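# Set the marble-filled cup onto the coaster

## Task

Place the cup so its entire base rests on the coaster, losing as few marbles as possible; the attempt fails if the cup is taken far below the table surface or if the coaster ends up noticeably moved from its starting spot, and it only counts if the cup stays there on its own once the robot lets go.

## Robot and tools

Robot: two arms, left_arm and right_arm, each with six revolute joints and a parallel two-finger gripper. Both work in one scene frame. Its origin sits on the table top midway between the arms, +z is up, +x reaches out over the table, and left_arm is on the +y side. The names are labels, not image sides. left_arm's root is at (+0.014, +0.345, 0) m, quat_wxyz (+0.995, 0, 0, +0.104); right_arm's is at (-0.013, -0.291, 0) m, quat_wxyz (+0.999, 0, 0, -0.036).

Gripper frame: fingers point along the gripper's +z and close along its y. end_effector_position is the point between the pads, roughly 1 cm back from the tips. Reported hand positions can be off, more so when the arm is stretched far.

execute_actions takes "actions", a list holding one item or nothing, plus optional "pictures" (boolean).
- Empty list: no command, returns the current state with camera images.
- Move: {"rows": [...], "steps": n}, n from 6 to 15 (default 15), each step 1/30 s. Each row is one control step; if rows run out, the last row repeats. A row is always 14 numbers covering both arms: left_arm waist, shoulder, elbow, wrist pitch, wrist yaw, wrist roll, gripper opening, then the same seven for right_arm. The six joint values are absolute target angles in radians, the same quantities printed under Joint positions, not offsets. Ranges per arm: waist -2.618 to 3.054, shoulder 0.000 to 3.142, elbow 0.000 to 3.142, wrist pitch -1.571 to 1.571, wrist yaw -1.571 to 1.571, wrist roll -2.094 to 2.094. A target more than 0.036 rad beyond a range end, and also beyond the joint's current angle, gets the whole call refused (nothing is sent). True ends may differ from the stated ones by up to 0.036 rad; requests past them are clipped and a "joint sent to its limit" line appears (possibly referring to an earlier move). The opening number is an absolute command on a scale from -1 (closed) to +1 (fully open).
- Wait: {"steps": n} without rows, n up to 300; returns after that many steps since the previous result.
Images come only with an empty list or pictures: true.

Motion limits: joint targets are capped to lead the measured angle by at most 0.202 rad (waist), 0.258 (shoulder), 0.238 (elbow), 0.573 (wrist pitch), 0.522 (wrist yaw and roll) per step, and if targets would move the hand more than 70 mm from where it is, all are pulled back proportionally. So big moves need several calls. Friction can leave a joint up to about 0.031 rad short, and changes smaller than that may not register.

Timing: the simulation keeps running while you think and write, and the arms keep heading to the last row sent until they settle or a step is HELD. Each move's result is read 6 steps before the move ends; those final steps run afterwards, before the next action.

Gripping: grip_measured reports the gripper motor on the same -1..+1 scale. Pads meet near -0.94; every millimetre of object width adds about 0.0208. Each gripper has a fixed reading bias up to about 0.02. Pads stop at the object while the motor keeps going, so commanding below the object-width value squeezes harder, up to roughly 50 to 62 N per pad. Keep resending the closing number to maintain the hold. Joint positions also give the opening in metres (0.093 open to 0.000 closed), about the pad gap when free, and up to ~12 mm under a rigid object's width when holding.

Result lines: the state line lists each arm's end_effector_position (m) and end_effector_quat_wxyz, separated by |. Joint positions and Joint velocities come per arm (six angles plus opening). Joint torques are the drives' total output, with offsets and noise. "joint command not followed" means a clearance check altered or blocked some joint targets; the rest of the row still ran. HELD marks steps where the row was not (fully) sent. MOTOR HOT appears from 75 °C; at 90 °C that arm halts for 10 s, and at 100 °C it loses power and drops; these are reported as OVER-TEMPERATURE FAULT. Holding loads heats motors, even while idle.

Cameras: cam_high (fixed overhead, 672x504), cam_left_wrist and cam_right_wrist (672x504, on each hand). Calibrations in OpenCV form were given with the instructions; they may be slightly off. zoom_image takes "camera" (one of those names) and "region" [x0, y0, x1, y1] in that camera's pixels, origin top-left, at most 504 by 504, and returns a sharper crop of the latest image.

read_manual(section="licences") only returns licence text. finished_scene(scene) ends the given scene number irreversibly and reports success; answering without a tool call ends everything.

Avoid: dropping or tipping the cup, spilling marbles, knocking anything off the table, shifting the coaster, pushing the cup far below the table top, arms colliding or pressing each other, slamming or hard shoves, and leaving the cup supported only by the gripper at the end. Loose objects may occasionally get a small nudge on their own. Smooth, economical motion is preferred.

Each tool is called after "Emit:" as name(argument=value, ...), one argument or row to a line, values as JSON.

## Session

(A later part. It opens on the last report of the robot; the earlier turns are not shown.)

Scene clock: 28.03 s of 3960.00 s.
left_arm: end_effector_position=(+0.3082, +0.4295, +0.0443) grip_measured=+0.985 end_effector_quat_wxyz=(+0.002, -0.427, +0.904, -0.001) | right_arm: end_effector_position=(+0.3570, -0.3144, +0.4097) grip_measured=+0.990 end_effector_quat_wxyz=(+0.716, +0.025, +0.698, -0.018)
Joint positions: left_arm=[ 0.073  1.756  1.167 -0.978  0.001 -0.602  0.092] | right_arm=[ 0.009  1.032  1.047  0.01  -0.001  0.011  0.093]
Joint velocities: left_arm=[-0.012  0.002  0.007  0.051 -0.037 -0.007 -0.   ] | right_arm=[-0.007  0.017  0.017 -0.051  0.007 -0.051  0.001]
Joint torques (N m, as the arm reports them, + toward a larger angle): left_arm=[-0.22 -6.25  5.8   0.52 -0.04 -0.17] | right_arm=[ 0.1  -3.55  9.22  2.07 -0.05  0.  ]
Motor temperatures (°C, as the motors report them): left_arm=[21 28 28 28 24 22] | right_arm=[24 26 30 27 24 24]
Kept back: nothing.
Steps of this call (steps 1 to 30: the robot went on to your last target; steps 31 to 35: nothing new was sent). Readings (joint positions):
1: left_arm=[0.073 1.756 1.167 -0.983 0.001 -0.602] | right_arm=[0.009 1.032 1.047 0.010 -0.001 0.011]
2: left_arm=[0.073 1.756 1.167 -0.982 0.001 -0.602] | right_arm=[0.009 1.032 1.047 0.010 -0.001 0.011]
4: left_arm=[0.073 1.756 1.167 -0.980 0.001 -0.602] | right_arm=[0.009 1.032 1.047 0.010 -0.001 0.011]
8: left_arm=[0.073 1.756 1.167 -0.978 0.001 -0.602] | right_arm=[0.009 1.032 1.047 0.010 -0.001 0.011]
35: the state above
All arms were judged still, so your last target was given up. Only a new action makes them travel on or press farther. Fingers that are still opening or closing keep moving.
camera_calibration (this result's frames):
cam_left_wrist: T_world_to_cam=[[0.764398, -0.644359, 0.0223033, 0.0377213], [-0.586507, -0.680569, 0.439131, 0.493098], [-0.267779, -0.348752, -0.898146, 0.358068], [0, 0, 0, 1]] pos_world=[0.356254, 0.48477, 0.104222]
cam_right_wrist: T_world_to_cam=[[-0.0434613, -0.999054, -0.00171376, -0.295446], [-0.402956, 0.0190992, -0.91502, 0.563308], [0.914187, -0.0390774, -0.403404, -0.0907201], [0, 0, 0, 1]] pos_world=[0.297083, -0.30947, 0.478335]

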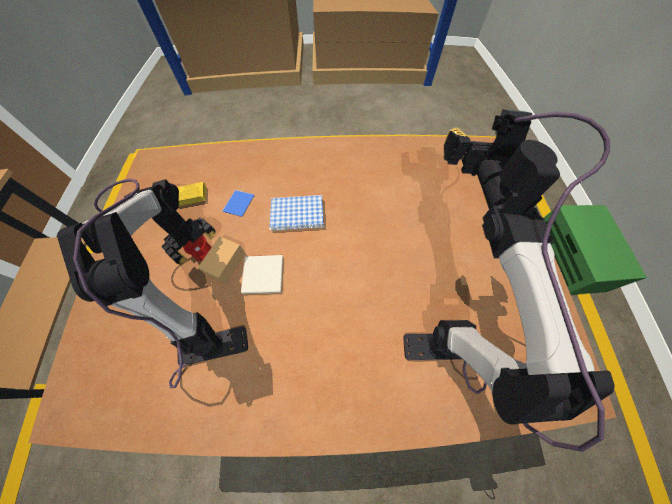

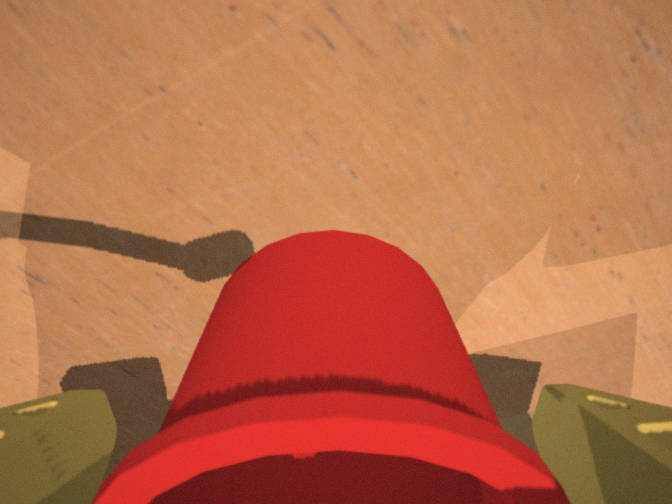

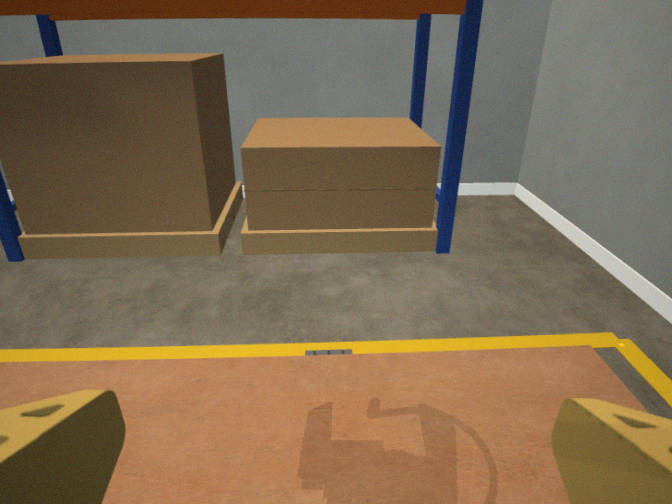

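Emit:
execute_actions(
  actions=[
    {"rows": [[0.071,1.756,1.167,-0.978,-0.005,-0.61,0.88,0.009,1.032,1.047,0.01,-0.001,0.011,1],[0.071,1.756,1.167,-0.978,-0.005,-0.61,0.76,0.009,1.032,1.047,0.01,-0.001,0.011,1],[0.071,1.756,1.168,-0.978,-0.005,-0.61,0.68,0.009,1.032,1.047,0.01,-0.001,0.011,1],[0.071,1.755,1.169,-0.978,-0.005,-0.61,0.62,0.009,1.032,1.047,0.01,-0.001,0.011,1],[0.071,1.754,1.171,-0.978,-0.005,-0.61,0.58,0.009,1.032,1.047,0.01,-0.001,0.011,1],[0.071,1.753,1.173,-0.978,-0.005,-0.61,0.545,0.009,1.032,1.047,0.01,-0.001,0.011,1],[0.071,1.752,1.175,-0.978,-0.005,-0.61,0.51,0.009,1.032,1.047,0.01,-0.001,0.011,1],[0.071,1.751,1.176,-0.978,-0.005,-0.61,0.475,0.009,1.032,1.047,0.01,-0.001,0.011,1],[0.071,1.75,1.177,-0.978,-0.005,-0.61,0.44,0.009,1.032,1.047,0.01,-0.001,0.011,1],[0.071,1.749,1.178,-0.9804,-0.005,-0.61,0.41,0.009,1.032,1.047,0.01,-0.001,0.011,1],[0.071,1.748,1.179,-0.9864,-0.005,-0.61,0.38,0.009,1.032,1.047,0.01,-0.001,0.011,1],[0.071,1.746,1.18,-0.996,-0.005,-0.61,0.38,0.009,1.032,1.047,0.01,-0.001,0.011,1],[0.071,1.7437,1.1843,-1.0098,-0.005,-0.61,0.38,0.009,1.032,1.047,0.01,-0.001,0.011,1],[0.071,1.7411,1.1907,-1.0259,-0.005,-0.61,0.38,0.009,1.032,1.047,0.01,-0.001,0.011,1],[0.071,1.7375,1.1992,-1.0445,-0.005,-0.61,0.38,0.009,1.032,1.047,0.01,-0.001,0.011,1]], "steps": 15},
  ],
)

Emit:
execute_actions(
  actions=[
    {"rows": [[0.071,1.734,1.208,-1.0652,-0.005,-0.61,0.38,0.009,1.032,1.047,0.01,-0.001,0.011,1],[0.071,1.7297,1.2178,-1.0878,-0.005,-0.61,0.38,0.009,1.032,1.047,0.01,-0.001,0.011,1],[0.071,1.725,1.2297,-1.1108,-0.005,-0.61,0.38,0.009,1.032,1.047,0.01,-0.001,0.011,1],[0.071,1.7199,1.2434,-1.1337,-0.005,-0.61,0.38,0.009,1.032,1.047,0.01,-0.001,0.011,1],[0.071,1.7148,1.2588,-1.1571,-0.005,-0.61,0.38,0.009,1.032,1.047,0.01,-0.001,0.011,1],[0.071,1.7097,1.2757,-1.1805,-0.005,-0.61,0.38,0.009,1.032,1.047,0.01,-0.001,0.011,1],[0.071,1.7049,1.2939,-1.2034,-0.005,-0.61,0.38,0.009,1.032,1.047,0.01,-0.001,0.011,1],[0.071,1.7006,1.3129,-1.2254,-0.005,-0.61,0.38,0.009,1.032,1.047,0.01,-0.001,0.011,1],[0.071,1.6967,1.3324,-1.246,-0.005,-0.61,0.38,0.009,1.032,1.047,0.01,-0.001,0.011,1],[0.071,1.6934,1.3521,-1.2647,-0.005,-0.61,0.38,0.009,1.032,1.047,0.01,-0.001,0.011,1],[0.071,1.6908,1.3714,-1.281,-0.005,-0.61,0.38,0.009,1.032,1.047,0.01,-0.001,0.011,1],[0.0685,1.6882,1.3894,-1.295,-0.005,-0.61,0.38,0.009,1.032,1.047,0.01,-0.001,0.011,1],[0.0608,1.685,1.4049,-1.306,-0.005,-0.61,0.38,0.009,1.032,1.047,0.01,-0.001,0.011,1],[0.048,1.6815,1.4177,-1.3139,-0.005,-0.61,0.38,0.009,1.032,1.047,0.01,-0.001,0.011,1],[0.0305,1.6772,1.4274,-1.3186,-0.005,-0.61,0.38,0.009,1.032,1.047,0.01,-0.001,0.011,1]], "steps": 15},
  ],
  pictures=true,
)

Emit:
execute_actions(
  actions=[
    {"rows": [[0.0083,1.6723,1.4295,-1.3199,-0.005,-0.61,0.38,0.009,1.032,1.047,0.01,-0.001,0.011,1],[-0.0184,1.6668,1.4219,-1.3195,-0.005,-0.61,0.38,0.009,1.032,1.047,0.01,-0.001,0.011,1],[-0.0489,1.6604,1.4092,-1.319,-0.005,-0.61,0.38,0.009,1.032,1.047,0.01,-0.001,0.011,1],[-0.0832,1.6536,1.3957,-1.3185,-0.005,-0.61,0.38,0.009,1.032,1.047,0.01,-0.001,0.011,1],[-0.1206,1.6461,1.3828,-1.318,-0.005,-0.61,0.38,0.009,1.032,1.047,0.01,-0.001,0.011,1],[-0.1609,1.638,1.3743,-1.317,-0.005,-0.61,0.38,0.009,1.032,1.047,0.01,-0.001,0.011,1],[-0.2033,1.6295,1.3654,-1.316,-0.005,-0.61,0.38,0.009,1.032,1.047,0.01,-0.001,0.011,1],[-0.2473,1.6206,1.3561,-1.314,-0.005,-0.61,0.38,0.009,1.032,1.047,0.01,-0.001,0.011,1],[-0.2926,1.6116,1.3465,-1.3123,-0.005,-0.61,0.38,0.009,1.032,1.047,0.01,-0.001,0.011,1],[-0.3385,1.6023,1.3368,-1.3079,-0.005,-0.61,0.38,0.009,1.032,1.047,0.01,-0.001,0.011,1],[-0.3844,1.5931,1.3272,-1.3035,-0.005,-0.61,0.38,0.009,1.032,1.047,0.01,-0.001,0.011,1],[-0.4297,1.5841,1.3176,-1.2979,-0.005,-0.61,0.38,0.009,1.032,1.047,0.01,-0.001,0.011,1],[-0.4737,1.5752,1.3083,-1.2908,-0.005,-0.61,0.38,0.009,1.032,1.047,0.01,-0.001,0.011,1],[-0.5161,1.5667,1.2994,-1.2834,-0.005,-0.61,0.38,0.009,1.032,1.047,0.01,-0.001,0.011,1],[-0.5564,1.5586,1.2897,-1.2749,-0.005,-0.61,0.38,0.009,1.032,1.047,0.01,-0.001,0.011,1]], "steps": 15},
  ],
)

Emit:
execute_actions(
  actions=[
    {"rows": [[-0.5938,1.5511,1.2781,-1.2643,-0.005,-0.61,0.38,0.009,1.032,1.047,0.01,-0.001,0.011,1],[-0.6281,1.5443,1.2649,-1.2519,-0.005,-0.61,0.38,0.009,1.032,1.047,0.01,-0.001,0.011,1],[-0.6586,1.5381,1.2502,-1.238,-0.005,-0.61,0.38,0.009,1.032,1.047,0.01,-0.001,0.011,1],[-0.6853,1.5328,1.2343,-1.2227,-0.005,-0.61,0.38,0.009,1.032,1.047,0.01,-0.001,0.011,1],[-0.7075,1.5283,1.2174,-1.2065,-0.005,-0.61,0.38,0.009,1.032,1.047,0.01,-0.001,0.011,1],[-0.725,1.5248,1.2,-1.1897,-0.005,-0.61,0.38,0.009,1.032,1.047,0.01,-0.001,0.011,1],[-0.7378,1.5223,1.1822,-1.1725,-0.005,-0.61,0.38,0.009,1.032,1.047,0.01,-0.001,0.011,1],[-0.7455,1.5207,1.1644,-1.1554,-0.005,-0.61,0.38,0.009,1.032,1.047,0.01,-0.001,0.011,1],[-0.748,1.5202,1.1471,-1.1386,-0.005,-0.61,0.38,0.009,1.032,1.047,0.01,-0.001,0.011,1],[-0.748,1.5202,1.1299,-1.1225,-0.005,-0.61,0.38,0.009,1.032,1.047,0.01,-0.001,0.011,1],[-0.748,1.5202,1.1128,-1.1074,-0.005,-0.61,0.38,0.009,1.032,1.047,0.01,-0.001,0.011,1],[-0.748,1.5202,1.096,-1.0936,-0.005,-0.61,0.38,0.009,1.032,1.047,0.01,-0.001,0.011,1],[-0.748,1.5202,1.0799,-1.0814,-0.005,-0.61,0.38,0.009,1.032,1.047,0.01,-0.001,0.011,1],[-0.748,1.5202,1.0648,-1.0711,-0.005,-0.61,0.38,0.009,1.032,1.047,0.01,-0.001,0.011,1],[-0.748,1.5202,1.051,-1.0629,-0.005,-0.61,0.38,0.009,1.032,1.047,0.01,-0.001,0.011,1]], "steps": 15},
  ],
)

Emit:
execute_actions(
  actions=[
    {"rows": [[-0.748,1.5202,1.0388,-1.0569,-0.005,-0.61,0.38,0.009,1.032,1.047,0.01,-0.001,0.011,1],[-0.748,1.5202,1.0285,-1.0532,-0.005,-0.61,0.38,0.009,1.032,1.047,0.01,-0.001,0.011,1],[-0.748,1.5202,1.0203,-1.052,-0.005,-0.61,0.38,0.009,1.032,1.047,0.01,-0.001,0.011,1],[-0.748,1.5202,1.0143,-1.052,-0.005,-0.61,0.38,0.009,1.032,1.047,0.01,-0.001,0.011,1],[-0.748,1.5202,1.0106,-1.052,-0.005,-0.61,0.38,0.009,1.032,1.047,0.01,-0.001,0.011,1],[-0.748,1.5202,1.0094,-1.052,-0.005,-0.61,0.38,0.009,1.032,1.047,0.01,-0.001,0.011,1]], "steps": 15},
  ],
  pictures=true,
)

Scene clock: 46.67 s of 3960.00 s.
left_arm: end_effector_position=(+0.3083, +0.4295, +0.0443) grip_measured=+0.459 end_effector_quat_wxyz=(+0.002, -0.427, +0.904, -0.001) | right_arm: end_effector_position=(+0.3570, -0.3144, +0.4097) grip_measured=+0.990 end_effector_quat_wxyz=(+0.716, +0.025, +0.698, -0.018)
Joint positions: left_arm=[ 0.073  1.756  1.167 -0.977  0.001 -0.602  0.067] | right_arm=[ 0.009  1.032  1.047  0.01  -0.001  0.011  0.093]
Joint velocities: left_arm=[-0.002 -0.002 -0.012 -0.037  0.051  0.022 -0.028] | right_arm=[-0.012  0.012 -0.007 -0.051  0.022 -0.007 -0.001]
Joint torques (N m, as the arm reports them, + toward a larger angle): left_arm=[ 0.14 -8.17  8.22  0.43 -0.03 -0.17] | right_arm=[ 0.15 -3.53  9.3   2.09 -0.05  0.  ]
Motor temperatures (°C, as the motors report them): left_arm=[21 29 29 27 24 22] | right_arm=[24 26 32 29 24 24]
Steps of this call (steps 1 to 90: nothing new was sent; then 15.33 s passed at rest; steps 91 to 99: the first 9 steps of this action). Readings (joint positions):
91: left_arm=[0.073 1.756 1.167 -0.977 0.001 -0.602] | right_arm=[0.009 1.032 1.047 0.010 -0.001 0.011]
92: left_arm=[0.073 1.756 1.167 -0.977 0.001 -0.602] | right_arm=[0.009 1.032 1.047 0.010 -0.001 0.011]
94: left_arm=[0.073 1.756 1.167 -0.977 0.001 -0.602] | right_arm=[0.009 1.032 1.047 0.010 -0.001 0.011]
98: left_arm=[0.073 1.756 1.167 -0.977 0.001 -0.602] | right_arm=[0.009 1.032 1.047 0.010 -0.001 0.011]
99: the state above

Scene clock: 47.17 s of 3960.00 s.
left_arm: end_effector_position=(+0.3043, +0.4283, +0.0820) grip_measured=+0.392 end_effector_quat_wxyz=(-0.011, -0.427, +0.904, +0.001) | right_arm: end_effector_position=(+0.3570, -0.3144, +0.4097) grip_measured=+0.990 end_effector_quat_wxyz=(+0.716, +0.025, +0.698, -0.018)
Joint positions: left_arm=[ 0.073  1.726  1.286 -1.153  0.001 -0.602  0.064] | right_arm=[ 0.009  1.032  1.047  0.01  -0.001  0.011  0.093]
Joint velocities: left_arm=[ 0.007 -0.164  0.554 -0.52  -0.037 -0.051 -0.001] | right_arm=[ 0.002  0.012 -0.012  0.007  0.007  0.037  0.001]
Joint torques (N m, as the arm reports them, + toward a larger angle): left_arm=[ 0.2  -8.94  8.61  0.33 -0.04 -0.17] | right_arm=[ 0.08 -3.48  9.24  2.09 -0.05  0.01]
Motor temperatures (°C, as the motors report them): left_arm=[21 29 29 27 24 22] | right_arm=[24 26 32 29 24 24]
Steps of this call (steps 1 to 6: the last 6 steps of your previous action; steps 7 to 15: the first 9 steps of this action). Readings (joint positions):
7: left_arm=[0.073 1.756 1.179 -1.007 0.001 -0.602] | right_arm=[0.009 1.032 1.047 0.010 -0.001 0.011]
8: left_arm=[0.073 1.756 1.187 -1.021 0.001 -0.602] | right_arm=[0.009 1.032 1.047 0.010 -0.001 0.011]
10: left_arm=[0.073 1.753 1.206 -1.053 0.001 -0.602] | right_arm=[0.009 1.032 1.047 0.010 -0.001 0.011]
14: left_arm=[0.073 1.732 1.267 -1.133 0.001 -0.602] | right_arm=[0.009 1.032 1.047 0.010 -0.001 0.011]
15: the state above
camera_calibration (this result's frames):
cam_left_wrist: T_world_to_cam=[[0.765023, -0.643958, 0.00765874, 0.04001], [-0.574892, -0.677517, 0.45877, 0.466992], [-0.29024, -0.355373, -0.888522, 0.399349], [0, 0, 0, 1]] pos_world=[0.353769, 0.484078, 0.140282]
cam_right_wrist: T_world_to_cam=[[-0.0434613, -0.999054, -0.00171376, -0.295446], [-0.402956, 0.0190992, -0.91502, 0.563308], [0.914187, -0.0390774, -0.403404, -0.0907201], [0, 0, 0, 1]] pos_world=[0.297083, -0.30947, 0.478335]

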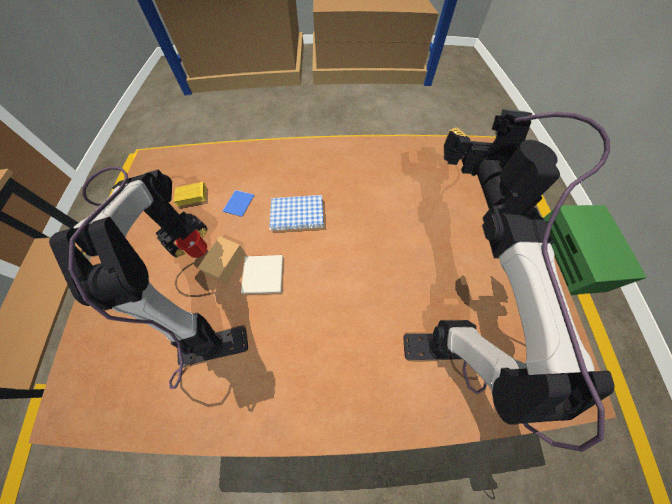

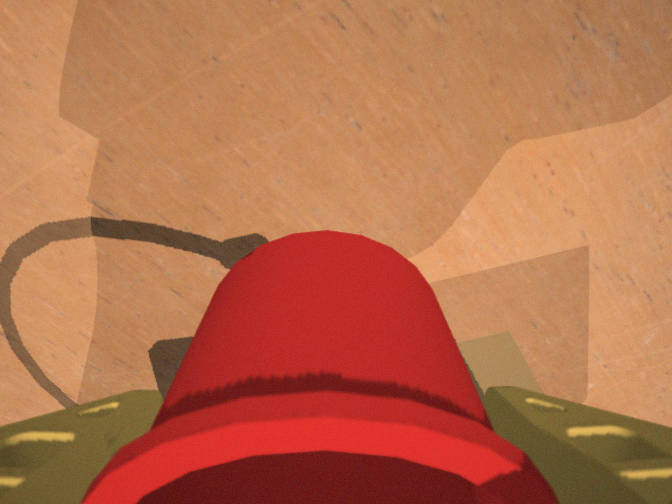

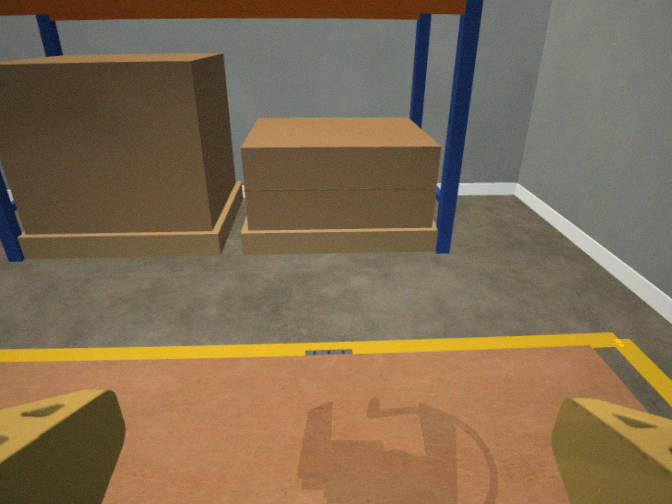

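Scene clock: 47.67 s of 3960.00 s.
left_arm: end_effector_position=(+0.3106, +0.3449, +0.1288) grip_measured=+0.392 end_effector_quat_wxyz=(+0.011, -0.295, +0.955, +0.001) | right_arm: end_effector_position=(+0.3570, -0.3144, +0.4097) grip_measured=+0.990 end_effector_quat_wxyz=(+0.716, +0.025, +0.698, -0.018)
Joint positions: left_arm=[-0.211  1.646  1.383 -1.287 -0.009 -0.603  0.064] | right_arm=[ 0.009  1.032  1.047  0.01  -0.001  0.011  0.093]
Joint velocities: left_arm=[-1.277 -0.222 -0.261  0.007  0.007 -0.037  0.001] | right_arm=[-0.012  0.017 -0.012  0.007  0.007  0.007 -0.   ]
Joint torques (N m, as the arm reports them, + toward a larger angle): left_arm=[ 0.   -8.53  5.97  0.24  0.06 -0.17] | right_arm=[ 0.15 -3.49  9.29  2.09 -0.04  0.  ]
Motor temperatures (°C, as the motors report them): left_arm=[21 29 29 27 24 22] | right_arm=[24 26 32 29 24 24]
Steps of this call (steps 1 to 6: the last 6 steps of your previous action; steps 7 to 15: the first 9 steps of this action). Readings (joint positions):
7: left_arm=[0.055 1.694 1.408 -1.262 -0.004 -0.602] | right_arm=[0.009 1.032 1.047 0.010 -0.001 0.011]
8: left_arm=[0.037 1.688 1.413 -1.268 -0.006 -0.602] | right_arm=[0.009 1.032 1.047 0.010 -0.001 0.011]
10: left_arm=[-0.014 1.677 1.413 -1.279 -0.008 -0.602] | right_arm=[0.009 1.032 1.047 0.010 -0.001 0.011]
14: left_arm=[-0.167 1.653 1.392 -1.287 -0.009 -0.603] | right_arm=[0.009 1.032 1.047 0.010 -0.001 0.011]
15: the state above

Scene clock: 48.17 s of 3960.00 s.
left_arm: end_effector_position=(+0.2463, +0.2092, +0.1100) grip_measured=+0.392 end_effector_quat_wxyz=(+0.013, -0.038, +0.999, -0.007) | right_arm: end_effector_position=(+0.3570, -0.3144, +0.4097) grip_measured=+0.990 end_effector_quat_wxyz=(+0.716, +0.025, +0.698, -0.018)
Joint positions: left_arm=[-0.735  1.537  1.198 -1.202 -0.001 -0.603  0.064] | right_arm=[ 0.009  1.032  1.047  0.01  -0.001  0.011  0.093]
Joint velocities: left_arm=[-0.232 -0.042 -0.52   0.476  0.066 -0.037 -0.001] | right_arm=[-0.017  0.002 -0.012 -0.11  -0.037 -0.022 -0.001]
Joint torques (N m, as the arm reports them, + toward a larger angle): left_arm=[ 0.53 -7.14  6.1   0.53 -0.03 -0.16] | right_arm=[ 0.12 -3.56  9.17  2.08 -0.07 -0.02]
Motor temperatures (°C, as the motors report them): left_arm=[21 29 29 27 24 22] | right_arm=[24 26 32 29 24 24]
Steps of this call (steps 1 to 6: the last 6 steps of your previous action; steps 7 to 15: the first 9 steps of this action). Readings (joint positions):
7: left_arm=[-0.527 1.585 1.315 -1.282 -0.005 -0.603] | right_arm=[0.009 1.032 1.047 0.010 -0.001 0.011]
8: left_arm=[-0.566 1.576 1.305 -1.276 -0.004 -0.603] | right_arm=[0.009 1.032 1.047 0.010 -0.001 0.011]
10: left_arm=[-0.635 1.560 1.280 -1.261 -0.003 -0.603] | right_arm=[0.009 1.032 1.047 0.010 -0.001 0.011]
14: left_arm=[-0.725 1.539 1.216 -1.215 -0.001 -0.603] | right_arm=[0.009 1.032 1.047 0.010 -0.001 0.011]
15: the state above

Scene clock: 48.67 s of 3960.00 s.
left_arm: end_effector_position=(+0.2300, +0.2165, +0.0679) grip_measured=+0.392 end_effector_quat_wxyz=(-0.004, -0.034, +0.999, +0.004) | right_arm: end_effector_position=(+0.3570, -0.3144, +0.4097) grip_measured=+0.990 end_effector_quat_wxyz=(+0.716, +0.025, +0.698, -0.018)
Joint positions: left_arm=[-0.743  1.537  1.027 -1.073 -0.001 -0.603  0.064] | right_arm=[ 0.009  1.032  1.047  0.01  -0.001  0.011  0.093]
Joint velocities: left_arm=[ 0.002 -0.012  0.002  0.095  0.066  0.037  0.001] | right_arm=[-0.007 -0.012 -0.012 -0.022 -0.037  0.022  0.001]
Joint torques (N m, as the arm reports them, + toward a larger angle): left_arm=[ 0.   -6.99  5.88  0.52 -0.01 -0.16] | right_arm=[ 0.15 -3.54  9.25  2.09 -0.07  0.  ]
Motor temperatures (°C, as the motors report them): left_arm=[21 29 29 27 24 22] | right_arm=[24 26 32 29 24 24]
Steps of this call (steps 1 to 6: the last 6 steps of your previous action; steps 7 to 15: the first 9 steps of this action). Readings (joint positions):
7: left_arm=[-0.743 1.537 1.079 -1.110 -0.001 -0.603] | right_arm=[0.009 1.032 1.047 0.010 -0.001 0.011]
8: left_arm=[-0.743 1.537 1.066 -1.100 -0.001 -0.603] | right_arm=[0.009 1.032 1.047 0.010 -0.001 0.011]
10: left_arm=[-0.743 1.537 1.045 -1.087 -0.001 -0.603] | right_arm=[0.009 1.032 1.047 0.010 -0.001 0.011]
14: left_arm=[-0.743 1.537 1.028 -1.075 -0.001 -0.603] | right_arm=[0.009 1.032 1.047 0.010 -0.001 0.011]
15: the state above
camera_calibration (this result's frames):
cam_left_wrist: T_world_to_cam=[[0.0557315, -0.998371, 0.0122244, 0.200102], [-0.892125, -0.0442955, 0.449611, 0.223739], [-0.448337, -0.0359632, -0.893141, 0.257437], [0, 0, 0, 1]] pos_world=[0.303869, 0.218945, 0.126886]
cam_right_wrist: T_world_to_cam=[[-0.0434613, -0.999054, -0.00171376, -0.295446], [-0.402956, 0.0190992, -0.91502, 0.563308], [0.914187, -0.0390774, -0.403404, -0.0907201], [0, 0, 0, 1]] pos_world=[0.297083, -0.30947, 0.478335]

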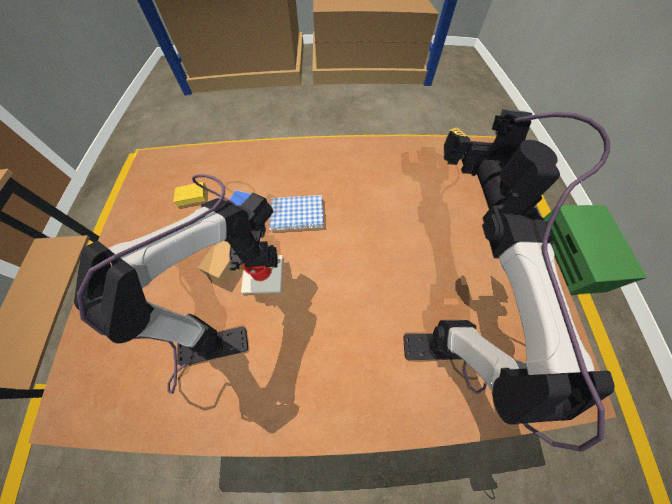

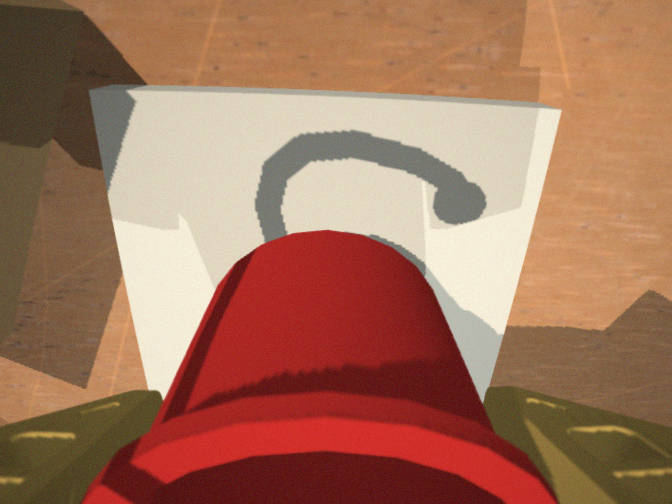

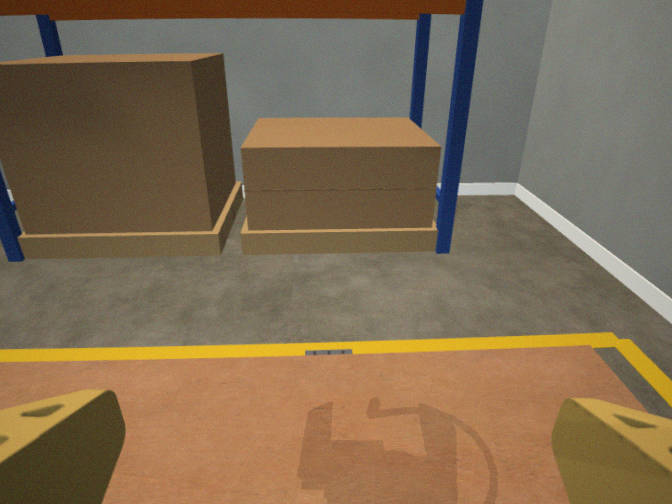

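Emit:
zoom_image(
  camera="cam_left_wrist",
  region=[60, 60, 228, 186],
)

Emit:
zoom_image(
  camera="cam_left_wrist",
  region=[440, 60, 608, 186],
)

Region (60, 60, 228, 186) of cam_left_wrist's 672x504 image, scaled by 3.000, with more detail than that image has; it fills the top 378 rows of this view, and the rest is white.

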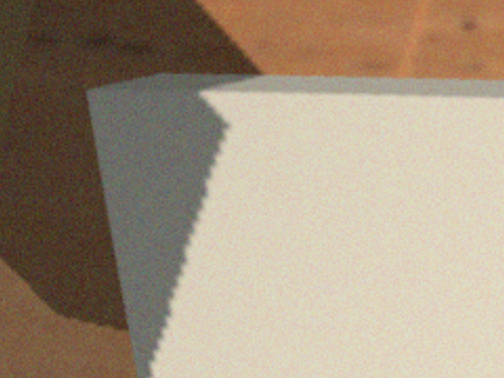

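Region (440, 60, 608, 186) of cam_left_wrist's 672x504 image, scaled by 3.000, with more detail than that image has; it fills the top 378 rows of this view, and the rest is white.

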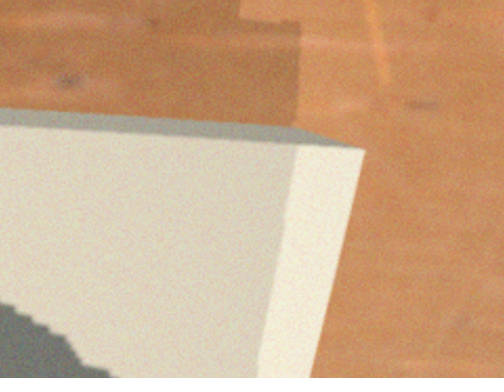

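Emit:
execute_actions(
  actions=[],
  pictures=false,
)

Scene clock: 59.40 s of 3960.00 s.
left_arm: end_effector_position=(+0.2327, +0.2149, +0.0679) grip_measured=+0.392 end_effector_quat_wxyz=(+0.001, -0.034, +0.999, +0.000) | right_arm: end_effector_position=(+0.3570, -0.3144, +0.4097) grip_measured=+0.990 end_effector_quat_wxyz=(+0.716, +0.025, +0.698, -0.018)
Joint positions: left_arm=[-0.743  1.537  1.027 -1.06  -0.001 -0.603  0.064] | right_arm=[ 0.009  1.032  1.047  0.01  -0.001  0.011  0.093]
Joint velocities: left_arm=[-0.002  0.002  0.002  0.022  0.007 -0.022  0.   ] | right_arm=[-0.007 -0.022  0.002 -0.037 -0.022 -0.11  -0.001]
Joint torques (N m, as the arm reports them, + toward a larger angle): left_arm=[-0.01 -7.03  5.93  0.51 -0.01 -0.16] | right_arm=[ 0.13 -3.54  9.31  2.09 -0.04 -0.02]
Motor temperatures (°C, as the motors report them): left_arm=[21 30 29 27 24 22] | right_arm=[24 26 33 30 24 24]
Kept back: nothing.
Steps of this call (steps 1 to 6: the last 6 steps of your previous action; steps 7 to 30: the robot went on to your last target; steps 31 to 120: nothing new was sent; then 6.73 s passed at rest). Readings (joint positions):
1: left_arm=[-0.743 1.537 1.027 -1.070 -0.001 -0.603] | right_arm=[0.009 1.032 1.047 0.010 -0.001 0.011]
2: left_arm=[-0.743 1.537 1.027 -1.068 -0.001 -0.603] | right_arm=[0.009 1.032 1.047 0.010 -0.001 0.011]
4: left_arm=[-0.743 1.537 1.027 -1.064 -0.001 -0.603] | right_arm=[0.009 1.032 1.047 0.010 -0.001 0.011]
8: left_arm=[-0.743 1.537 1.027 -1.061 -0.001 -0.603] | right_arm=[0.009 1.032 1.047 0.010 -0.001 0.011]
120: the state above
All arms were judged still, so your last target was given up. Only a new action makes them travel on or press farther. Fingers that are still opening or closing keep moving.

Emit:
zoom_image(
  camera="cam_left_wrist",
  region=[200, 200, 480, 340],
)

Region (200, 200, 480, 340) of cam_left_wrist's 672x504 image, scaled by 1.800, with more detail than that image has.

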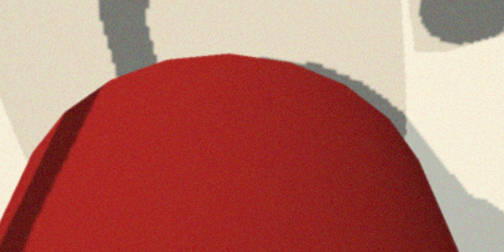

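Emit:
zoom_image(
  camera="cam_left_wrist",
  region=[190, 215, 340, 325],
)

Emit:
zoom_image(
  camera="cam_left_wrist",
  region=[320, 215, 470, 325],
)

Region (190, 215, 340, 325) of cam_left_wrist's 672x504 image, scaled by 3.360, with more detail than that image has; it fills the top 370 rows of this view, and the rest is white.

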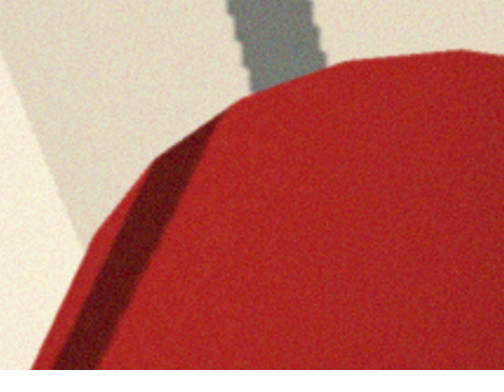

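Region (320, 215, 470, 325) of cam_left_wrist's 672x504 image, scaled by 3.360, with more detail than that image has; it fills the top 370 rows of this view, and the rest is white.

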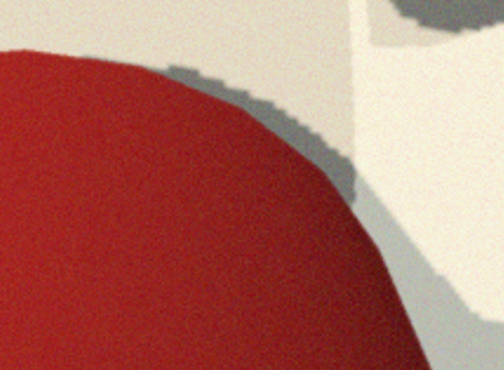

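Emit:
zoom_image(
  camera="cam_left_wrist",
  region=[60, 350, 340, 504],
)

Emit:
zoom_image(
  camera="cam_left_wrist",
  region=[320, 350, 600, 504],
)

Region (60, 350, 340, 504) of cam_left_wrist's 672x504 image, scaled by 1.800, with more detail than that image has; it fills the top 277 rows of this view, and the rest is white.

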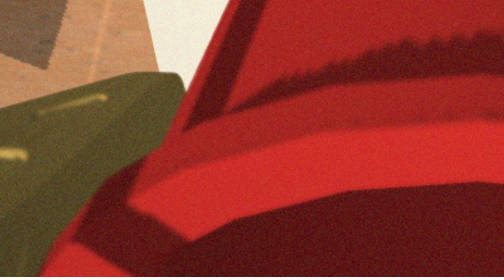

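Region (320, 350, 600, 504) of cam_left_wrist's 672x504 image, scaled by 1.800, with more detail than that image has; it fills the top 277 rows of this view, and the rest is white.

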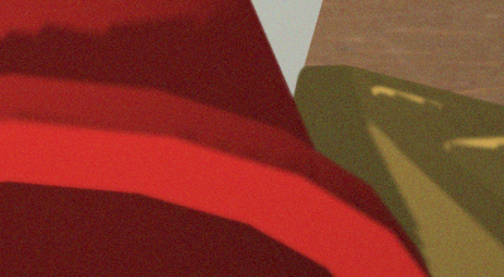

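Emit:
execute_actions(
  actions=[],
  pictures=true,
)

Scene clock: 74.83 s of 3960.00 s.
left_arm: end_effector_position=(+0.2327, +0.2149, +0.0679) grip_measured=+0.392 end_effector_quat_wxyz=(+0.001, -0.034, +0.999, +0.000) | right_arm: end_effector_position=(+0.3570, -0.3144, +0.4097) grip_measured=+0.990 end_effector_quat_wxyz=(+0.716, +0.025, +0.698, -0.018)
Joint positions: left_arm=[-0.743  1.537  1.027 -1.06  -0.001 -0.603  0.064] | right_arm=[ 0.009  1.032  1.047  0.01  -0.001  0.011  0.093]
Joint velocities: left_arm=[-0.007 -0.012 -0.007 -0.051 -0.007  0.007  0.   ] | right_arm=[-0.002  0.007  0.012  0.022  0.051 -0.007 -0.002]
Joint torques (N m, as the arm reports them, + toward a larger angle): left_arm=[-0.03 -7.02  5.94  0.52 -0.01 -0.16] | right_arm=[ 0.13 -3.58  9.27  2.07 -0.06 -0.01]
Motor temperatures (°C, as the motors report them): left_arm=[21 30 29 27 24 22] | right_arm=[24 26 34 31 24 24]
Kept back: nothing.
Steps of this call (steps 1 to 90: nothing new was sent; then 12.43 s passed at rest). Readings (joint positions):
1: left_arm=[-0.743 1.537 1.027 -1.060 -0.001 -0.603] | right_arm=[0.009 1.032 1.047 0.010 -0.001 0.011]
2: left_arm=[-0.743 1.537 1.027 -1.060 -0.001 -0.603] | right_arm=[0.009 1.032 1.047 0.010 -0.001 0.011]
4: left_arm=[-0.743 1.537 1.027 -1.060 -0.001 -0.603] | right_arm=[0.009 1.032 1.047 0.010 -0.001 0.011]
8: left_arm=[-0.743 1.537 1.027 -1.060 -0.001 -0.603] | right_arm=[0.009 1.032 1.047 0.010 -0.001 0.011]
90: the state above
camera_calibration (this result's frames):
cam_left_wrist: T_world_to_cam=[[0.0555549, -0.998266, 0.0194485, 0.19788], [-0.897088, -0.0413536, 0.439913, 0.227267], [-0.438346, -0.0418864, -0.89783, 0.257845], [0, 0, 0, 1]] pos_world=[0.305911, 0.217735, 0.127675]
cam_right_wrist: T_world_to_cam=[[-0.0434613, -0.999054, -0.00171376, -0.295446], [-0.402956, 0.0190992, -0.91502, 0.563308], [0.914187, -0.0390774, -0.403404, -0.0907201], [0, 0, 0, 1]] pos_world=[0.297083, -0.30947, 0.478335]

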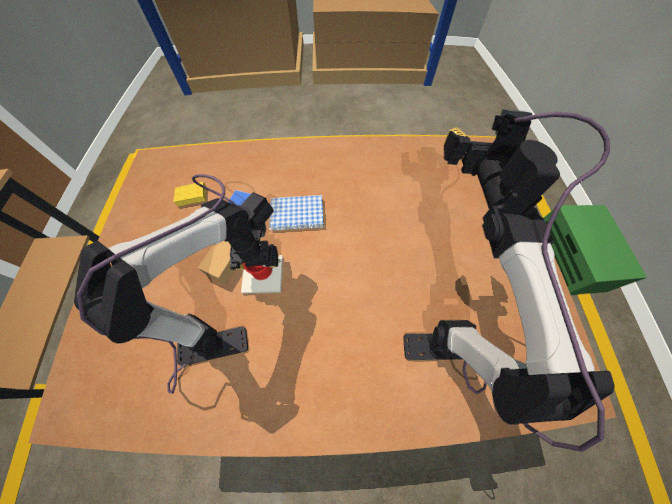

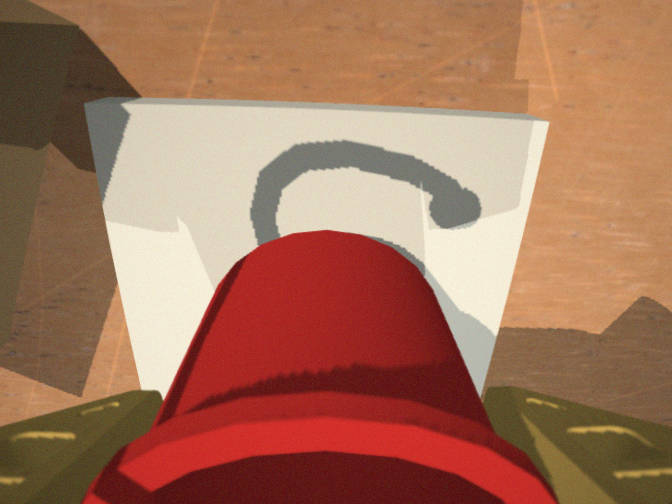

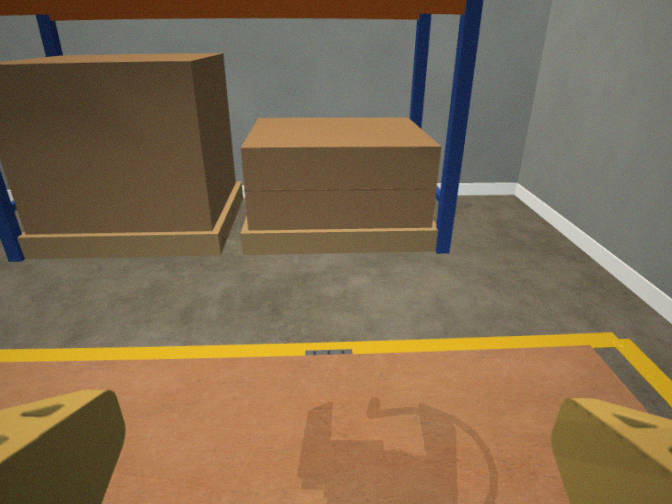

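Emit:
execute_actions(
  actions=[],
  pictures=true,
)

Scene clock: 75.80 s of 3960.00 s.
left_arm: end_effector_position=(+0.2327, +0.2149, +0.0679) grip_measured=+0.392 end_effector_quat_wxyz=(+0.001, -0.034, +0.999, +0.000) | right_arm: end_effector_position=(+0.3570, -0.3144, +0.4097) grip_measured=+0.990 end_effector_quat_wxyz=(+0.716, +0.025, +0.698, -0.018)
Joint positions: left_arm=[-0.743  1.537  1.027 -1.06  -0.001 -0.603  0.064] | right_arm=[ 0.009  1.032  1.047  0.01  -0.001  0.011  0.093]
Joint velocities: left_arm=[-0.007 -0.007 -0.007 -0.007  0.007 -0.051 -0.   ] | right_arm=[-0.002 -0.017 -0.017  0.022  0.007  0.051 -0.001]
Joint torques (N m, as the arm reports them, + toward a larger angle): left_arm=[-0.02 -7.03  5.92  0.52 -0.01 -0.16] | right_arm=[ 0.12 -3.54  9.25  2.08 -0.06 -0.01]
Motor temperatures (°C, as the motors report them): left_arm=[21 30 29 27 24 22] | right_arm=[24 26 34 31 24 24]
Kept back: nothing.
Steps of this call (steps 1 to 29: nothing new was sent). Readings (joint positions):
1: left_arm=[-0.743 1.537 1.027 -1.060 -0.001 -0.603] | right_arm=[0.009 1.032 1.047 0.010 -0.001 0.011]
2: left_arm=[-0.743 1.537 1.027 -1.060 -0.001 -0.603] | right_arm=[0.009 1.032 1.047 0.010 -0.001 0.011]
4: left_arm=[-0.743 1.537 1.027 -1.060 -0.001 -0.603] | right_arm=[0.009 1.032 1.047 0.010 -0.001 0.011]
8: left_arm=[-0.743 1.537 1.027 -1.060 -0.001 -0.603] | right_arm=[0.009 1.032 1.047 0.010 -0.001 0.011]
29: the state above
camera_calibration (this result's frames):
cam_left_wrist: T_world_to_cam=[[0.0555549, -0.998266, 0.0194485, 0.19788], [-0.897088, -0.0413536, 0.439913, 0.227267], [-0.438346, -0.0418864, -0.89783, 0.257845], [0, 0, 0, 1]] pos_world=[0.305911, 0.217735, 0.127675]
cam_right_wrist: T_world_to_cam=[[-0.0434613, -0.999054, -0.00171376, -0.295446], [-0.402956, 0.0190992, -0.91502, 0.563308], [0.914187, -0.0390774, -0.403404, -0.0907201], [0, 0, 0, 1]] pos_world=[0.297083, -0.30947, 0.478335]

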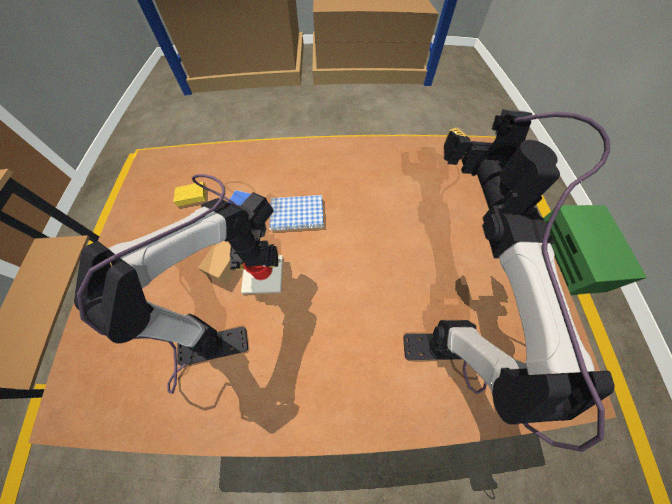

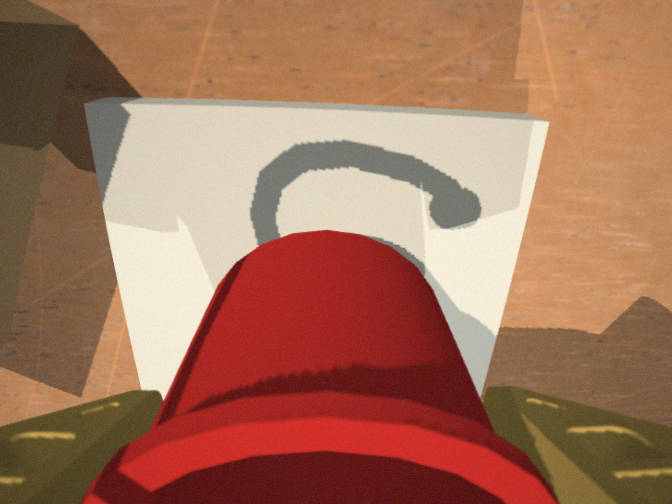

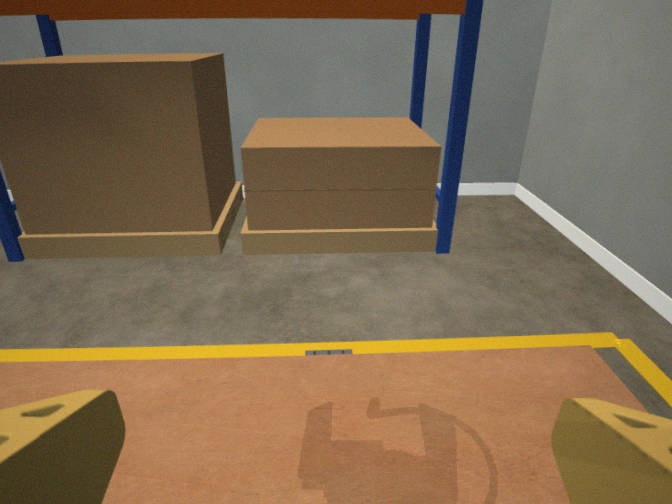

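Emit:
execute_actions(
  actions=[
    {"rows": [[-0.746,1.530,1.0085,-1.0485,-0.005,-0.61,0.38,0.009,1.032,1.047,0.01,-0.001,0.011,1],[-0.746,1.530,1.006,-1.0435,-0.005,-0.61,0.38,0.009,1.032,1.047,0.01,-0.001,0.011,1],[-0.746,1.530,1.0024,-1.0375,-0.005,-0.61,0.38,0.009,1.032,1.047,0.01,-0.001,0.011,1],[-0.746,1.530,0.9976,-1.0308,-0.005,-0.61,0.38,0.009,1.032,1.047,0.01,-0.001,0.011,1],[-0.746,1.530,0.9920,-1.0257,-0.005,-0.61,0.38,0.009,1.032,1.047,0.01,-0.001,0.011,1],[-0.746,1.530,0.9859,-1.0203,-0.005,-0.61,0.38,0.009,1.032,1.047,0.01,-0.001,0.011,1],[-0.746,1.530,0.9795,-1.0152,-0.005,-0.61,0.38,0.009,1.032,1.047,0.01,-0.001,0.011,1],[-0.746,1.530,0.9734,-1.0105,-0.005,-0.61,0.38,0.009,1.032,1.047,0.01,-0.001,0.011,1],[-0.746,1.530,0.9678,-1.0065,-0.005,-0.61,0.38,0.009,1.032,1.047,0.01,-0.001,0.011,1],[-0.746,1.530,0.9630,-1.0035,-0.005,-0.61,0.38,0.009,1.032,1.047,0.01,-0.001,0.011,1],[-0.746,1.530,0.9594,-1.0016,-0.005,-0.61,0.38,0.009,1.032,1.047,0.01,-0.001,0.011,1],[-0.746,1.530,0.9572,-1.001,-0.005,-0.61,0.38,0.009,1.032,1.047,0.01,-0.001,0.011,1],[-0.746,1.530,0.9564,-1.002,-0.005,-0.61,0.38,0.009,1.032,1.047,0.01,-0.001,0.011,1],[-0.746,1.530,0.9564,-1.004,-0.005,-0.61,0.38,0.009,1.032,1.047,0.01,-0.001,0.011,1],[-0.746,1.530,0.962,-1.006,-0.005,-0.61,0.44,0.009,1.032,1.047,0.01,-0.001,0.011,1]], "steps": 15},
  ],
)

Emit:
execute_actions(
  actions=[
    {"rows": [[-0.746,1.528,0.968,-1.008,-0.005,-0.61,0.50,0.009,1.032,1.047,0.01,-0.001,0.011,1],[-0.746,1.526,0.974,-1.010,-0.005,-0.61,0.57,0.009,1.032,1.047,0.01,-0.001,0.011,1],[-0.746,1.524,0.978,-1.011,-0.005,-0.61,0.65,0.009,1.032,1.047,0.01,-0.001,0.011,1],[-0.746,1.522,0.980,-1.012,-0.005,-0.61,0.74,0.009,1.032,1.047,0.01,-0.001,0.011,1],[-0.746,1.5202,0.983,-1.016,-0.005,-0.61,0.84,0.009,1.032,1.047,0.01,-0.001,0.011,1],[-0.746,1.5180,0.990,-1.028,-0.005,-0.61,0.93,0.009,1.032,1.047,0.01,-0.001,0.011,1],[-0.746,1.5140,0.9996,-1.0440,-0.005,-0.61,1,0.009,1.032,1.047,0.01,-0.001,0.011,1],[-0.746,1.5095,1.0102,-1.0605,-0.005,-0.61,1,0.009,1.032,1.047,0.01,-0.001,0.011,1],[-0.746,1.5051,1.0203,-1.0764,-0.005,-0.61,1,0.009,1.032,1.047,0.01,-0.001,0.011,1],[-0.746,1.5008,1.0317,-1.0935,-0.005,-0.61,1,0.009,1.032,1.047,0.01,-0.001,0.011,1],[-0.746,1.4966,1.0445,-1.1121,-0.005,-0.61,1,0.009,1.032,1.047,0.01,-0.001,0.011,1],[-0.746,1.4925,1.0589,-1.1315,-0.005,-0.61,1,0.009,1.032,1.047,0.01,-0.001,0.011,1],[-0.746,1.4887,1.0742,-1.1509,-0.005,-0.61,1,0.009,1.032,1.047,0.01,-0.001,0.011,1],[-0.746,1.4855,1.0898,-1.1692,-0.005,-0.61,1,0.009,1.032,1.047,0.01,-0.001,0.011,1],[-0.746,1.4829,1.1049,-1.1859,-0.005,-0.61,1,0.009,1.032,1.047,0.01,-0.001,0.011,1]], "steps": 15},
  ],
)

Emit:
execute_actions(
  actions=[
    {"rows": [[-0.746,1.4808,1.1190,-1.2009,-0.005,-0.61,1,0.009,1.032,1.047,0.01,-0.001,0.011,1],[-0.746,1.4793,1.1319,-1.2130,-0.005,-0.61,1,0.009,1.032,1.047,0.01,-0.001,0.011,1],[-0.746,1.4783,1.1425,-1.2218,-0.005,-0.61,1,0.009,1.032,1.047,0.01,-0.001,0.011,1],[-0.746,1.4777,1.1503,-1.2271,-0.005,-0.61,1,0.009,1.032,1.047,0.01,-0.001,0.011,1],[-0.746,1.4775,1.1550,-1.227,-0.005,-0.61,1,0.009,1.032,1.047,0.01,-0.001,0.011,1],[-0.746,1.4775,1.1568,-1.225,-0.005,-0.61,1,0.009,1.032,1.047,0.01,-0.001,0.011,1]], "steps": 15},
  ],
  pictures=true,
)

Scene clock: 79.27 s of 3960.00 s.
left_arm: end_effector_position=(+0.2313, +0.2157, +0.0609) grip_measured=+0.392 end_effector_quat_wxyz=(+0.002, -0.034, +0.999, -0.000) | right_arm: end_effector_position=(+0.3570, -0.3144, +0.4097) grip_measured=+0.990 end_effector_quat_wxyz=(+0.716, +0.025, +0.698, -0.018)
Joint positions: left_arm=[-0.743  1.537  0.999 -1.029 -0.001 -0.603  0.064] | right_arm=[ 0.009  1.032  1.047  0.01  -0.001  0.011  0.093]
Joint velocities: left_arm=[ 0.007 -0.002 -0.193  0.168 -0.066 -0.066  0.001] | right_arm=[ 0.007 -0.002 -0.007 -0.007 -0.051 -0.037  0.001]
Joint torques (N m, as the arm reports them, + toward a larger angle): left_arm=[ 0.12 -6.37  5.83  0.51 -0.01 -0.16] | right_arm=[ 0.09 -3.48  9.26  2.07 -0.05  0.01]
Motor temperatures (°C, as the motors report them): left_arm=[21 30 29 27 24 22] | right_arm=[24 26 34 31 24 24]
Steps of this call (steps 1 to 90: nothing new was sent; then 0.17 s passed at rest; steps 91 to 99: the first 9 steps of this action). Readings (joint positions):
91: left_arm=[-0.743 1.537 1.027 -1.059 -0.001 -0.603] | right_arm=[0.009 1.032 1.047 0.010 -0.001 0.011]
92: left_arm=[-0.743 1.537 1.027 -1.058 -0.001 -0.603] | right_arm=[0.009 1.032 1.047 0.010 -0.001 0.011]
94: left_arm=[-0.743 1.537 1.026 -1.053 -0.001 -0.603] | right_arm=[0.009 1.032 1.047 0.010 -0.001 0.011]
98: left_arm=[-0.743 1.537 1.006 -1.033 -0.001 -0.603] | right_arm=[0.009 1.032 1.047 0.010 -0.001 0.011]
99: the state above

Scene clock: 79.77 s of 3960.00 s.
left_arm: end_effector_position=(+0.2277, +0.2178, +0.0588) grip_measured=+0.981 end_effector_quat_wxyz=(-0.004, -0.034, +0.999, +0.003) | right_arm: end_effector_position=(+0.3570, -0.3144, +0.4097) grip_measured=+0.990 end_effector_quat_wxyz=(+0.716, +0.025, +0.698, -0.018)
Joint positions: left_arm=[-0.743  1.537  0.99  -1.035 -0.001 -0.603  0.092] | right_arm=[ 0.009  1.032  1.047  0.01  -0.001  0.011  0.093]
Joint velocities: left_arm=[-0.002 -0.042  0.193 -0.242 -0.022 -0.007  0.003] | right_arm=[ 0.002  0.012 -0.002 -0.007  0.037 -0.051  0.   ]
Joint torques (N m, as the arm reports them, + toward a larger angle): left_arm=[ 0.12 -7.95  9.03  0.44 -0.02 -0.16] | right_arm=[ 0.11 -3.56  9.25  2.09 -0.04 -0.01]
Motor temperatures (°C, as the motors report them): left_arm=[21 30 29 27 24 22] | right_arm=[24 26 34 31 24 24]
Steps of this call (steps 1 to 6: the last 6 steps of your previous action; steps 7 to 15: the first 9 steps of this action). Readings (joint positions):
7: left_arm=[-0.743 1.537 0.982 -1.019 -0.001 -0.603] | right_arm=[0.009 1.032 1.047 0.010 -0.001 0.011]
8: left_arm=[-0.743 1.537 0.982 -1.019 -0.001 -0.603] | right_arm=[0.009 1.032 1.047 0.010 -0.001 0.011]
10: left_arm=[-0.743 1.537 0.982 -1.019 -0.001 -0.603] | right_arm=[0.009 1.032 1.047 0.010 -0.001 0.011]
14: left_arm=[-0.743 1.537 0.985 -1.026 -0.001 -0.603] | right_arm=[0.009 1.032 1.047 0.010 -0.001 0.011]
15: the state above

Scene clock: 80.27 s of 3960.00 s.
left_arm: end_effector_position=(+0.2352, +0.2133, +0.1083) grip_measured=+0.983 end_effector_quat_wxyz=(+0.014, -0.034, +0.999, -0.008) | right_arm: end_effector_position=(+0.3570, -0.3144, +0.4097) grip_measured=+0.990 end_effector_quat_wxyz=(+0.716, +0.025, +0.698, -0.018)
Joint positions: left_arm=[-0.743  1.491  1.147 -1.195 -0.001 -0.603  0.092] | right_arm=[ 0.009  1.032  1.047  0.01  -0.001  0.011  0.093]
Joint velocities: left_arm=[ 0.012  0.007 -0.012 -0.125 -0.037 -0.066  0.   ] | right_arm=[ 0.002 -0.012 -0.007  0.007 -0.007  0.037 -0.001]
Joint torques (N m, as the arm reports them, + toward a larger angle): left_arm=[ 0.12 -6.6   8.59  0.39 -0.02 -0.16] | right_arm=[ 0.09 -3.53  9.22  2.09 -0.04  0.  ]
Motor temperatures (°C, as the motors report them): left_arm=[21 30 29 27 24 22] | right_arm=[24 26 34 32 24 24]
Steps of this call (steps 1 to 6: the last 6 steps of your previous action; steps 7 to 15: the first 9 steps of this action). Readings (joint positions):
7: left_arm=[-0.743 1.503 1.083 -1.128 -0.001 -0.603] | right_arm=[0.009 1.032 1.047 0.010 -0.001 0.011]
8: left_arm=[-0.743 1.499 1.099 -1.142 -0.001 -0.603] | right_arm=[0.009 1.032 1.047 0.010 -0.001 0.011]
10: left_arm=[-0.743 1.494 1.125 -1.165 -0.001 -0.603] | right_arm=[0.009 1.032 1.047 0.010 -0.001 0.011]
14: left_arm=[-0.743 1.491 1.147 -1.191 -0.001 -0.603] | right_arm=[0.009 1.032 1.047 0.010 -0.001 0.011]
15: the state above
camera_calibration (this result's frames):
cam_left_wrist: T_world_to_cam=[[0.0548161, -0.99782, 0.036748, 0.193596], [-0.908253, -0.0345385, 0.416994, 0.21533], [-0.414815, -0.0562345, -0.908166, 0.29382], [0, 0, 0, 1]] pos_world=[0.306843, 0.217134, 0.169932]
cam_right_wrist: T_world_to_cam=[[-0.0434613, -0.999054, -0.00171376, -0.295446], [-0.402956, 0.0190992, -0.91502, 0.563308], [0.914187, -0.0390774, -0.403404, -0.0907201], [0, 0, 0, 1]] pos_world=[0.297083, -0.30947, 0.478335]

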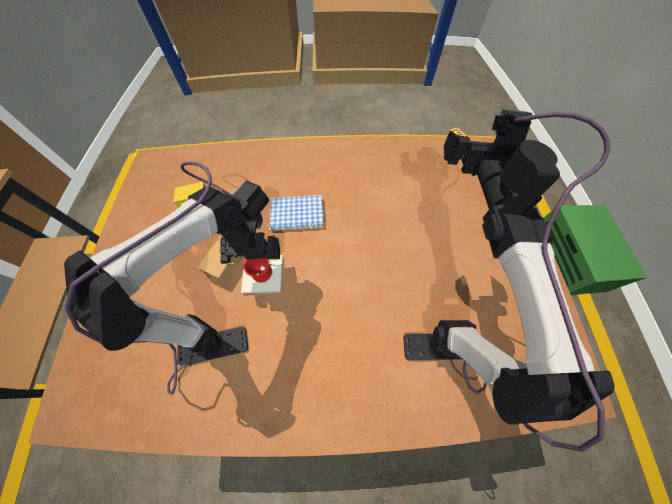

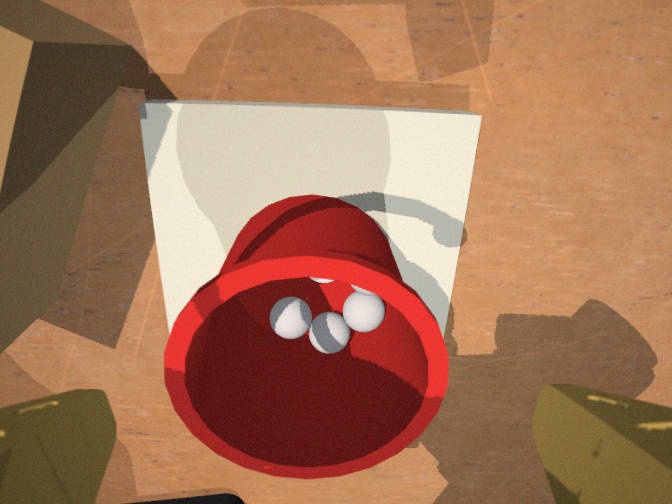

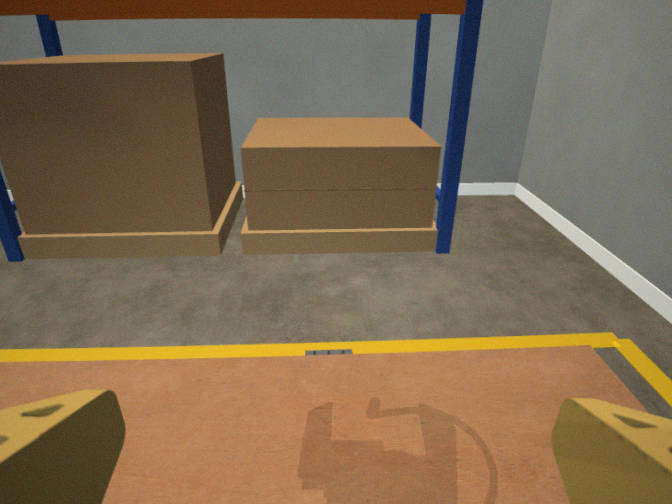

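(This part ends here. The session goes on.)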